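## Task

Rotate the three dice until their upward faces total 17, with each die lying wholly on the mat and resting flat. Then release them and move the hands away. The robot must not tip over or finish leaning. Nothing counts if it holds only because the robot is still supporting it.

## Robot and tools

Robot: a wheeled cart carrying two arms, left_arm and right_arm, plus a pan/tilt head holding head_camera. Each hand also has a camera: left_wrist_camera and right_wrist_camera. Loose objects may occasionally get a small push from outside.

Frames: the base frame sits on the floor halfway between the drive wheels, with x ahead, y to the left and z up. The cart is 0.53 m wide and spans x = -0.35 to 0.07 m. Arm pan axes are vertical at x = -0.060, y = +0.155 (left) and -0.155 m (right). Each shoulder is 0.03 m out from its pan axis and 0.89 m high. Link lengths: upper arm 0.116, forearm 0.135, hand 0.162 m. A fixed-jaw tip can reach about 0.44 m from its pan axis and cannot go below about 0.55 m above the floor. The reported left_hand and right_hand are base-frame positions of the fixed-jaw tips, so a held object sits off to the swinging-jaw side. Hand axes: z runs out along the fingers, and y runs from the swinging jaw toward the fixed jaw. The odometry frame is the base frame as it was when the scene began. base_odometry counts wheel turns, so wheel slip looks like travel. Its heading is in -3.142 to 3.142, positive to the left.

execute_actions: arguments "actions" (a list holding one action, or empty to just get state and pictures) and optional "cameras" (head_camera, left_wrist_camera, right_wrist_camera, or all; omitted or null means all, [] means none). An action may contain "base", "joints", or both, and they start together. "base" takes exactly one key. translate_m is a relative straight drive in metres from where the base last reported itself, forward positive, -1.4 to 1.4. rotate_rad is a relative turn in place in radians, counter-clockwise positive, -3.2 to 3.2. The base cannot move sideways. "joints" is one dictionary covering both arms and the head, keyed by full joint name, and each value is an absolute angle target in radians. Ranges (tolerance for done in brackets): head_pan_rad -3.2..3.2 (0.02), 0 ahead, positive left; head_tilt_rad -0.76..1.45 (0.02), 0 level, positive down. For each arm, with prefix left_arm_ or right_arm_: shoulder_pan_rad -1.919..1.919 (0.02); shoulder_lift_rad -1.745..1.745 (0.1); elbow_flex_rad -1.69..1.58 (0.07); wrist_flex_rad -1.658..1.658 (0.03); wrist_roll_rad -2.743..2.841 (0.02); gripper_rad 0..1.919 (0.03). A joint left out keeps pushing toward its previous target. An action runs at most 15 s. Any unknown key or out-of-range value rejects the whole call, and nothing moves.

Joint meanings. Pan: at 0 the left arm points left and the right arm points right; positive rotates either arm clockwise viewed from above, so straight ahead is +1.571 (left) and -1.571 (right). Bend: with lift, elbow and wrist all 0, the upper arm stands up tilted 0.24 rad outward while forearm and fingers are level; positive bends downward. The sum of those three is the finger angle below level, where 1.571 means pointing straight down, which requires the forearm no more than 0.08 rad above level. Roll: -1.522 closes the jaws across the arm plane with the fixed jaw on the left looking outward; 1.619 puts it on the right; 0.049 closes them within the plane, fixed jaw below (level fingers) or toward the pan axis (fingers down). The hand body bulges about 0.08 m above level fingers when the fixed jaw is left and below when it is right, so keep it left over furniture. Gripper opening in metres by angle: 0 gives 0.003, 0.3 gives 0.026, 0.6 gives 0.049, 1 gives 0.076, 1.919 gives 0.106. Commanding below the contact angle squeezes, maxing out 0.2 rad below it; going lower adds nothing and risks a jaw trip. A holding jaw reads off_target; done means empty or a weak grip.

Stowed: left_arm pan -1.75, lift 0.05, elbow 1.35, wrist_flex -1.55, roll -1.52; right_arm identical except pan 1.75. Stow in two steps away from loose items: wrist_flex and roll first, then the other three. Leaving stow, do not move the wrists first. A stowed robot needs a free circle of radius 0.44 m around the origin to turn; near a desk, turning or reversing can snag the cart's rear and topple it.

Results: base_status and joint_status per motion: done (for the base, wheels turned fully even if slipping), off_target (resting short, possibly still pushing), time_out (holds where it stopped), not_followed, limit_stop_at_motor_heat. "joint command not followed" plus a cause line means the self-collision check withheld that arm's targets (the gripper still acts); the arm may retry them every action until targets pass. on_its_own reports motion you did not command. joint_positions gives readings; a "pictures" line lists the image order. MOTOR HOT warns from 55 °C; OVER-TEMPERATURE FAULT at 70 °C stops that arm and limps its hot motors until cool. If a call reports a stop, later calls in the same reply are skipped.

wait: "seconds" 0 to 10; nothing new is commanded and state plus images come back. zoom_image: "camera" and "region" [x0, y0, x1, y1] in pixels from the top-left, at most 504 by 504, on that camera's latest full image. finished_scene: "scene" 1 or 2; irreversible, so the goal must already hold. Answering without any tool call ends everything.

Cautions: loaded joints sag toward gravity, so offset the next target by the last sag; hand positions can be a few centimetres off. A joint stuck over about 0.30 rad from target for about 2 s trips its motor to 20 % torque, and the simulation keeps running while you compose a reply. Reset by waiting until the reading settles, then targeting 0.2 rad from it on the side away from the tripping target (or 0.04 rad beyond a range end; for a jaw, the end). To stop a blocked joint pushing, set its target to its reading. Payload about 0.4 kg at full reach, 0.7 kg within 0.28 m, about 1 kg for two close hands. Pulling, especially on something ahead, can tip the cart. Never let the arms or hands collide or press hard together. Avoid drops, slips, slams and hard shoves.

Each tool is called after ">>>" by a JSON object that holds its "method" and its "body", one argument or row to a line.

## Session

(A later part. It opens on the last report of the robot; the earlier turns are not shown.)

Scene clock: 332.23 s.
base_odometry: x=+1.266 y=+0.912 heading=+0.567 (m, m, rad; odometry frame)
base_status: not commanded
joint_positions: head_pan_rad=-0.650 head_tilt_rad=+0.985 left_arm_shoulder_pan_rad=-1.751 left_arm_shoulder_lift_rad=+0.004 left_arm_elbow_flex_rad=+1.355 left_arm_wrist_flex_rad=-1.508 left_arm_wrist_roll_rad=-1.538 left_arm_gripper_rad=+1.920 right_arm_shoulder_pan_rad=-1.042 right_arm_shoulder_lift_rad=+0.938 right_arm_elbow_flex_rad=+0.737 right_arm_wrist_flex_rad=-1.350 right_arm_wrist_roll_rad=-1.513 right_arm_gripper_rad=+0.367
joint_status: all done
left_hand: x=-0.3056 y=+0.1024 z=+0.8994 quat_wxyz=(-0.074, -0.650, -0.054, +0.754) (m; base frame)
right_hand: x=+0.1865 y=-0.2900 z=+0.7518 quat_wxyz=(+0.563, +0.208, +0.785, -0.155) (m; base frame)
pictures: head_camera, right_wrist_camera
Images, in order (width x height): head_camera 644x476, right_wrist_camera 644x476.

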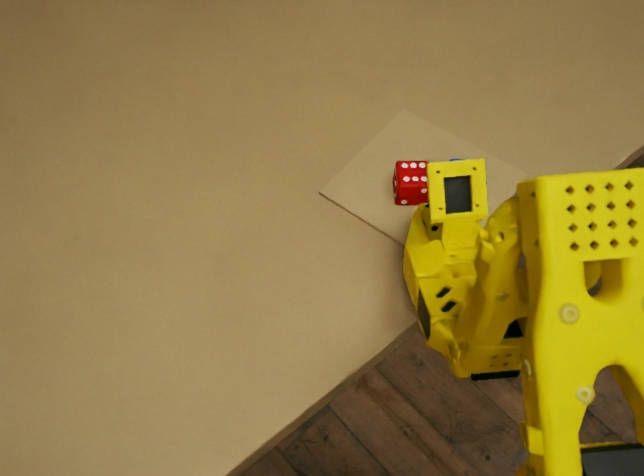

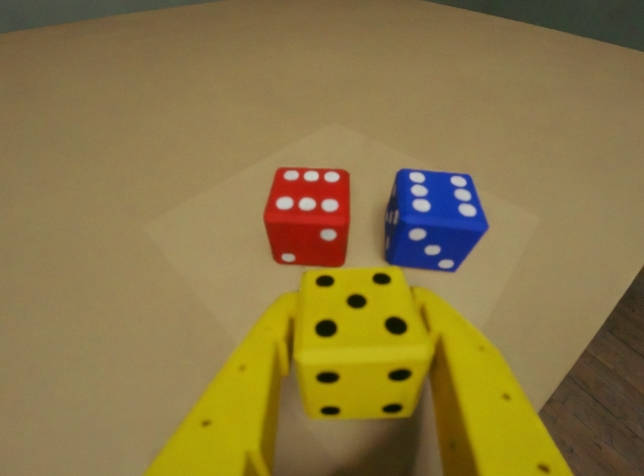

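>>> {"method": "execute_actions", "body": {
  "actions": [
    {"joints": {"right_arm_gripper_rad": 0.75}}
  ],
  "cameras": ["right_wrist_camera"]
}}

>>> {"method": "execute_actions", "body": {
  "actions": [
    {"joints": {"right_arm_shoulder_lift_rad": -0.25}}
  ],
  "cameras": ["head_camera"]
}}

Scene clock: 336.50 s.
base_odometry: x=+1.266 y=+0.912 heading=+0.567 (m, m, rad; odometry frame)
base_status: not commanded
joint_positions: head_pan_rad=-0.650 head_tilt_rad=+0.985 left_arm_shoulder_pan_rad=-1.751 left_arm_shoulder_lift_rad=+0.004 left_arm_elbow_flex_rad=+1.355 left_arm_wrist_flex_rad=-1.508 left_arm_wrist_roll_rad=-1.538 left_arm_gripper_rad=+1.920 right_arm_shoulder_pan_rad=-1.047 right_arm_shoulder_lift_rad=+0.946 right_arm_elbow_flex_rad=+0.737 right_arm_wrist_flex_rad=-1.350 right_arm_wrist_roll_rad=-1.513 right_arm_gripper_rad=+0.739
joint_status: all done
left_hand: x=-0.3056 y=+0.1024 z=+0.8994 quat_wxyz=(-0.074, -0.650, -0.054, +0.754) (m; base frame)
right_hand: x=+0.1861 y=-0.2883 z=+0.7499 quat_wxyz=(+0.560, +0.207, +0.788, -0.153) (m; base frame)
pictures: right_wrist_camera
Images, in order (width x height): right_wrist_camera 644x476.

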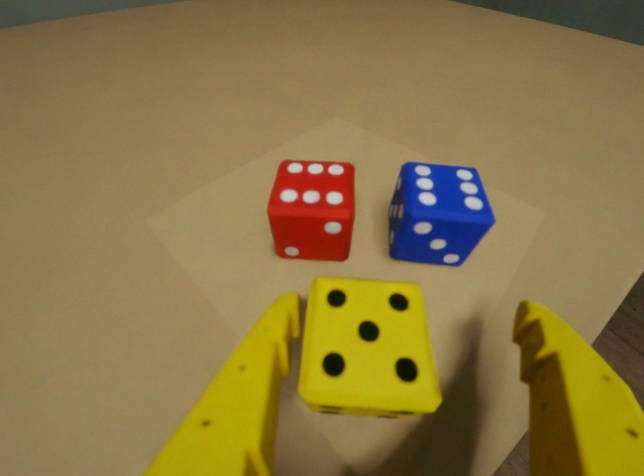

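Scene clock: 338.00 s.
base_odometry: x=+1.266 y=+0.912 heading=+0.567 (m, m, rad; odometry frame)
base_status: not commanded
joint_positions: head_pan_rad=-0.650 head_tilt_rad=+0.985 left_arm_shoulder_pan_rad=-1.751 left_arm_shoulder_lift_rad=+0.004 left_arm_elbow_flex_rad=+1.355 left_arm_wrist_flex_rad=-1.508 left_arm_wrist_roll_rad=-1.538 left_arm_gripper_rad=+1.920 right_arm_shoulder_pan_rad=-1.047 right_arm_shoulder_lift_rad=-0.216 right_arm_elbow_flex_rad=+0.737 right_arm_wrist_flex_rad=-1.350 right_arm_wrist_roll_rad=-1.513 right_arm_gripper_rad=+0.740
joint_status: all done
left_hand: x=-0.3056 y=+0.1024 z=+0.8994 quat_wxyz=(-0.074, -0.650, -0.054, +0.754) (m; base frame)
right_hand: x=+0.1706 y=-0.2793 z=+1.0654 quat_wxyz=(+0.899, +0.092, +0.351, -0.246) (m; base frame)
pictures: head_camera
Images, in order (width x height): head_camera 644x476.

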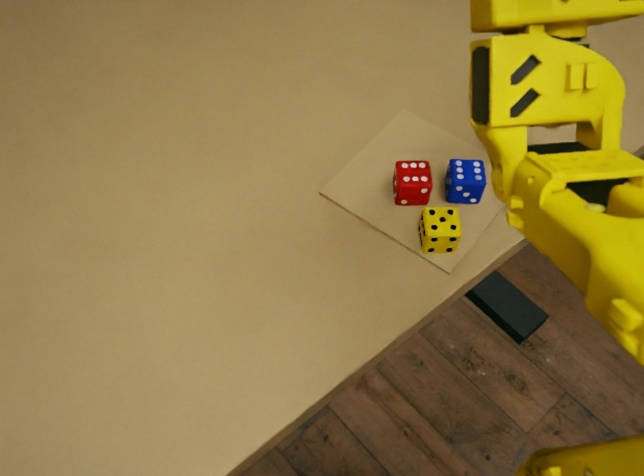

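>>> {"method": "zoom_image", "body": {
  "camera": "head_camera",
  "region": [370, 150, 530, 290]
}}

Region (370, 150, 530, 290) of head_camera's 644x476 image, scaled by 3.150; it fills the top 441 rows of this view, and the rest is white.

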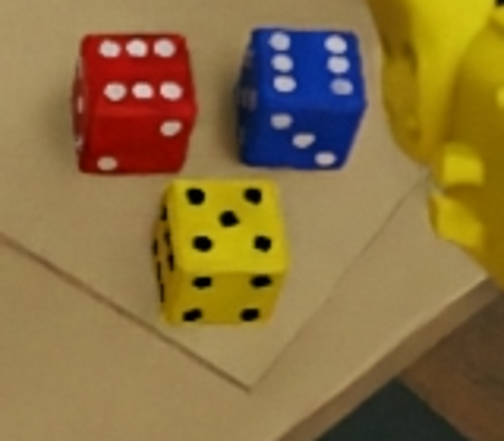

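>>> {"method": "execute_actions", "body": {
  "actions": [
    {"joints": {"right_arm_shoulder_lift_rad": 0.93}}
  ],
  "cameras": ["right_wrist_camera"]
}}

>>> {"method": "execute_actions", "body": {
  "actions": [
    {"joints": {"right_arm_gripper_rad": 0.17}}
  ],
  "cameras": ["right_wrist_camera"]
}}

Scene clock: 353.70 s.
base_odometry: x=+1.266 y=+0.912 heading=+0.567 (m, m, rad; odometry frame)
base_status: not commanded
joint_positions: head_pan_rad=-0.650 head_tilt_rad=+0.985 left_arm_shoulder_pan_rad=-1.751 left_arm_shoulder_lift_rad=+0.004 left_arm_elbow_flex_rad=+1.355 left_arm_wrist_flex_rad=-1.508 left_arm_wrist_roll_rad=-1.538 left_arm_gripper_rad=+1.920 right_arm_shoulder_pan_rad=-1.047 right_arm_shoulder_lift_rad=+0.943 right_arm_elbow_flex_rad=+0.737 right_arm_wrist_flex_rad=-1.350 right_arm_wrist_roll_rad=-1.513 right_arm_gripper_rad=+0.740
joint_status: all done
left_hand: x=-0.3056 y=+0.1024 z=+0.8994 quat_wxyz=(-0.074, -0.650, -0.054, +0.754) (m; base frame)
right_hand: x=+0.1865 y=-0.2885 z=+0.7507 quat_wxyz=(+0.561, +0.207, +0.787, -0.153) (m; base frame)
pictures: right_wrist_camera
Images, in order (width x height): right_wrist_camera 644x476.

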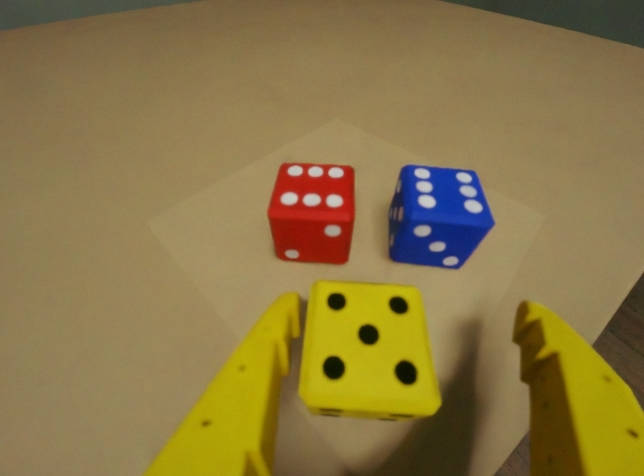

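Scene clock: 354.53 s.
base_odometry: x=+1.266 y=+0.912 heading=+0.567 (m, m, rad; odometry frame)
base_status: not commanded
joint_positions: head_pan_rad=-0.650 head_tilt_rad=+0.985 left_arm_shoulder_pan_rad=-1.751 left_arm_shoulder_lift_rad=+0.004 left_arm_elbow_flex_rad=+1.355 left_arm_wrist_flex_rad=-1.508 left_arm_wrist_roll_rad=-1.538 left_arm_gripper_rad=+1.920 right_arm_shoulder_pan_rad=-1.047 right_arm_shoulder_lift_rad=+0.943 right_arm_elbow_flex_rad=+0.737 right_arm_wrist_flex_rad=-1.350 right_arm_wrist_roll_rad=-1.513 right_arm_gripper_rad=+0.365
joint_status: right_arm_gripper_rad off_target (ended at +0.365, target +0.170)
left_hand: x=-0.3056 y=+0.1024 z=+0.8994 quat_wxyz=(-0.074, -0.650, -0.054, +0.754) (m; base frame)
right_hand: x=+0.1865 y=-0.2885 z=+0.7507 quat_wxyz=(+0.561, +0.207, +0.787, -0.153) (m; base frame)
pictures: right_wrist_camera
Images, in order (width x height): right_wrist_camera 644x476.

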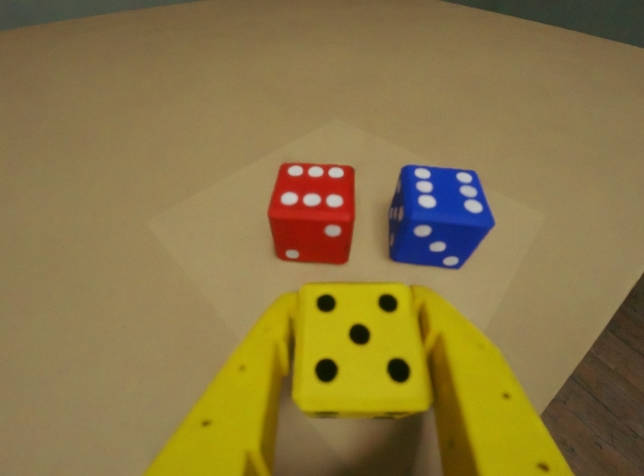

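>>> {"method": "execute_actions", "body": {
  "actions": [
    {"joints": {"right_arm_shoulder_lift_rad": 0.84, "right_arm_elbow_flex_rad": 0.62, "right_arm_wrist_flex_rad": -1.265, "right_arm_shoulder_pan_rad": -1.015}}
  ],
  "cameras": []
}}

>>> {"method": "execute_actions", "body": {
  "actions": [
    {"joints": {"right_arm_shoulder_lift_rad": 0.925}}
  ],
  "cameras": ["head_camera", "right_wrist_camera"]
}}

Scene clock: 359.07 s.
base_odometry: x=+1.266 y=+0.912 heading=+0.567 (m, m, rad; odometry frame)
base_status: not commanded
joint_positions: head_pan_rad=-0.650 head_tilt_rad=+0.985 left_arm_shoulder_pan_rad=-1.751 left_arm_shoulder_lift_rad=+0.004 left_arm_elbow_flex_rad=+1.355 left_arm_wrist_flex_rad=-1.508 left_arm_wrist_roll_rad=-1.538 left_arm_gripper_rad=+1.920 right_arm_shoulder_pan_rad=-1.024 right_arm_shoulder_lift_rad=+0.886 right_arm_elbow_flex_rad=+0.642 right_arm_wrist_flex_rad=-1.266 right_arm_wrist_roll_rad=-1.513 right_arm_gripper_rad=+0.365
joint_status: all done
left_hand: x=-0.3056 y=+0.1024 z=+0.8994 quat_wxyz=(-0.074, -0.650, -0.054, +0.754) (m; base frame)
right_hand: x=+0.2013 y=-0.3051 z=+0.7672 quat_wxyz=(+0.585, +0.211, +0.765, -0.167) (m; base frame)
pictures: none
No camera images: the call's "cameras" was empty. Leave "cameras" out to get every camera's image.

Scene clock: 359.73 s.
base_odometry: x=+1.266 y=+0.912 heading=+0.567 (m, m, rad; odometry frame)
base_status: not commanded
joint_positions: head_pan_rad=-0.650 head_tilt_rad=+0.985 left_arm_shoulder_pan_rad=-1.751 left_arm_shoulder_lift_rad=+0.004 left_arm_elbow_flex_rad=+1.355 left_arm_wrist_flex_rad=-1.508 left_arm_wrist_roll_rad=-1.538 left_arm_gripper_rad=+1.920 right_arm_shoulder_pan_rad=-1.024 right_arm_shoulder_lift_rad=+0.941 right_arm_elbow_flex_rad=+0.640 right_arm_wrist_flex_rad=-1.266 right_arm_wrist_roll_rad=-1.513 right_arm_gripper_rad=+0.365
joint_status: all done
left_hand: x=-0.3056 y=+0.1024 z=+0.8994 quat_wxyz=(-0.074, -0.650, -0.054, +0.754) (m; base frame)
right_hand: x=+0.1953 y=-0.3014 z=+0.7526 quat_wxyz=(+0.565, +0.215, +0.780, -0.161) (m; base frame)
pictures: head_camera, right_wrist_camera
Images, in order (width x height): head_camera 644x476, right_wrist_camera 644x476.

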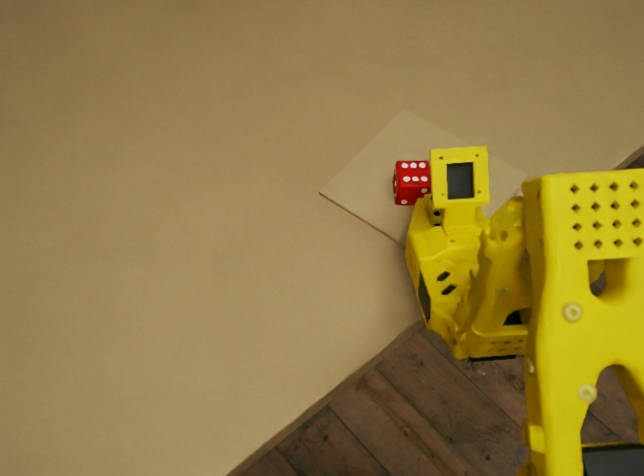

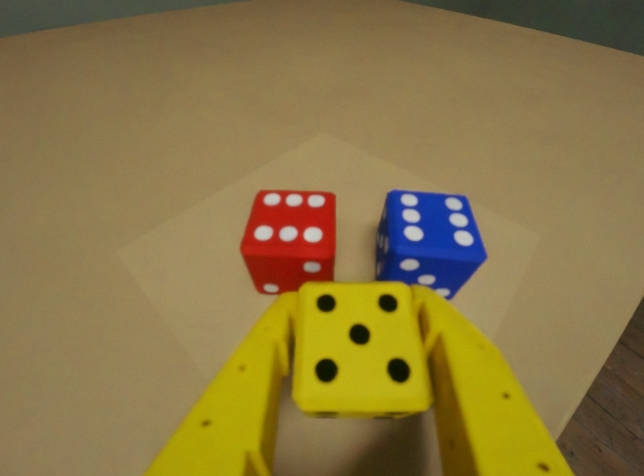

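>>> {"method": "execute_actions", "body": {
  "actions": [
    {"joints": {"right_arm_gripper_rad": 0.7}}
  ],
  "cameras": ["right_wrist_camera"]
}}

>>> {"method": "execute_actions", "body": {
  "actions": [
    {"joints": {"right_arm_shoulder_lift_rad": -0.25}}
  ],
  "cameras": ["head_camera"]
}}

Scene clock: 364.37 s.
base_odometry: x=+1.266 y=+0.912 heading=+0.567 (m, m, rad; odometry frame)
base_status: not commanded
joint_positions: head_pan_rad=-0.650 head_tilt_rad=+0.985 left_arm_shoulder_pan_rad=-1.751 left_arm_shoulder_lift_rad=+0.004 left_arm_elbow_flex_rad=+1.355 left_arm_wrist_flex_rad=-1.508 left_arm_wrist_roll_rad=-1.538 left_arm_gripper_rad=+1.920 right_arm_shoulder_pan_rad=-1.024 right_arm_shoulder_lift_rad=+0.941 right_arm_elbow_flex_rad=+0.639 right_arm_wrist_flex_rad=-1.266 right_arm_wrist_roll_rad=-1.513 right_arm_gripper_rad=+0.689
joint_status: all done
left_hand: x=-0.3056 y=+0.1024 z=+0.8994 quat_wxyz=(-0.074, -0.650, -0.054, +0.754) (m; base frame)
right_hand: x=+0.1955 y=-0.3015 z=+0.7529 quat_wxyz=(+0.565, +0.215, +0.780, -0.161) (m; base frame)
pictures: right_wrist_camera
Images, in order (width x height): right_wrist_camera 644x476.

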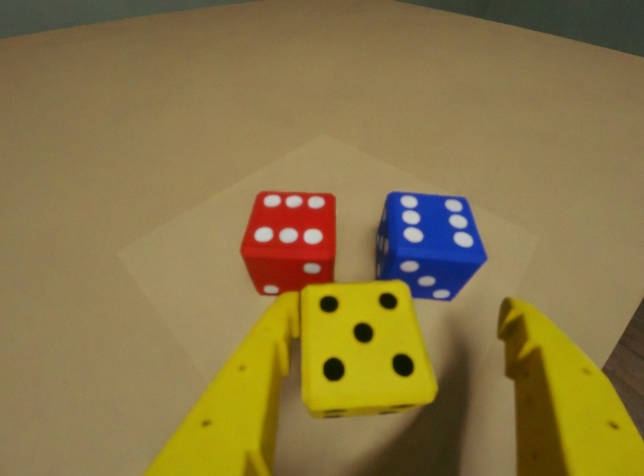

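Scene clock: 365.87 s.
base_odometry: x=+1.266 y=+0.912 heading=+0.567 (m, m, rad; odometry frame)
base_status: not commanded
joint_positions: head_pan_rad=-0.650 head_tilt_rad=+0.985 left_arm_shoulder_pan_rad=-1.751 left_arm_shoulder_lift_rad=+0.004 left_arm_elbow_flex_rad=+1.355 left_arm_wrist_flex_rad=-1.508 left_arm_wrist_roll_rad=-1.538 left_arm_gripper_rad=+1.920 right_arm_shoulder_pan_rad=-1.024 right_arm_shoulder_lift_rad=-0.214 right_arm_elbow_flex_rad=+0.639 right_arm_wrist_flex_rad=-1.266 right_arm_wrist_roll_rad=-1.513 right_arm_gripper_rad=+0.690
joint_status: all done
left_hand: x=-0.3056 y=+0.1024 z=+0.8994 quat_wxyz=(-0.074, -0.650, -0.054, +0.754) (m; base frame)
right_hand: x=+0.1713 y=-0.2868 z=+1.0785 quat_wxyz=(+0.898, +0.095, +0.344, -0.257) (m; base frame)
pictures: head_camera
Images, in order (width x height): head_camera 644x476.

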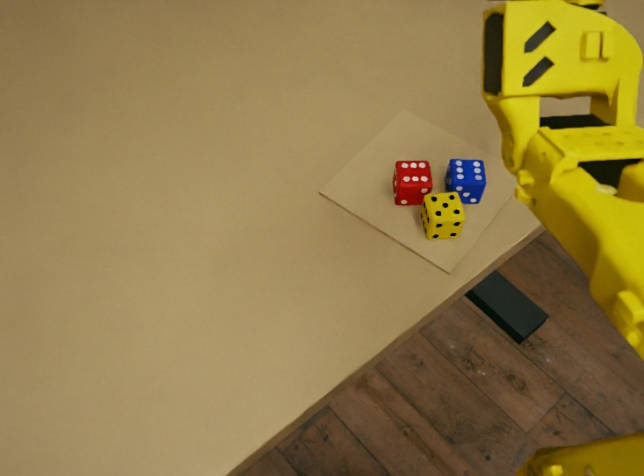

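All three sit well within the mat: 6 + 6 + 5 = 17. Back off to move clear.

>>> {"method": "execute_actions", "body": {
  "actions": [
    {"base": {"translate_m": -0.15}, "joints": {"right_arm_shoulder_pan_rad": -0.5}}
  ],
  "cameras": ["head_camera"]
}}

Scene clock: 371.57 s.
base_odometry: x=+1.139 y=+0.831 heading=+0.570 (m, m, rad; odometry frame)
base_status: done
joint_positions: head_pan_rad=-0.650 head_tilt_rad=+0.985 left_arm_shoulder_pan_rad=-1.751 left_arm_shoulder_lift_rad=+0.004 left_arm_elbow_flex_rad=+1.355 left_arm_wrist_flex_rad=-1.508 left_arm_wrist_roll_rad=-1.538 left_arm_gripper_rad=+1.920 right_arm_shoulder_pan_rad=-0.507 right_arm_shoulder_lift_rad=-0.214 right_arm_elbow_flex_rad=+0.639 right_arm_wrist_flex_rad=-1.266 right_arm_wrist_roll_rad=-1.513 right_arm_gripper_rad=+0.690
joint_status: all done
left_hand: x=-0.3056 y=+0.1024 z=+0.8994 quat_wxyz=(-0.074, -0.650, -0.054, +0.754) (m; base frame)
right_hand: x=+0.0760 y=-0.3839 z=+1.0785 quat_wxyz=(+0.803, +0.179, +0.308, -0.478) (m; base frame)
pictures: head_camera
Images, in order (width x height): head_camera 644x476.

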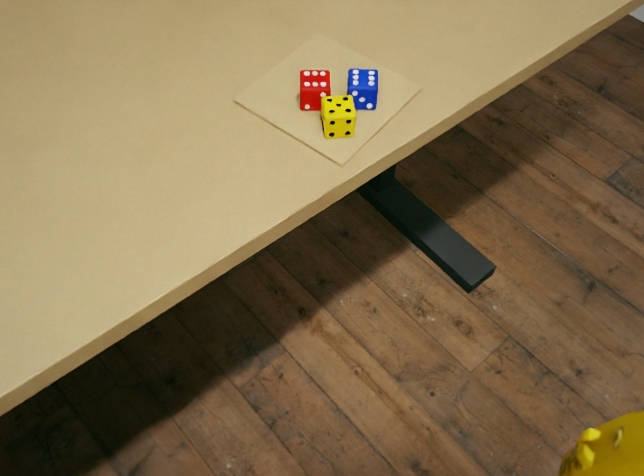

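>>> {"method": "finished_scene", "body": {
  "scene": 2
}}

The scene is finished: the task was done.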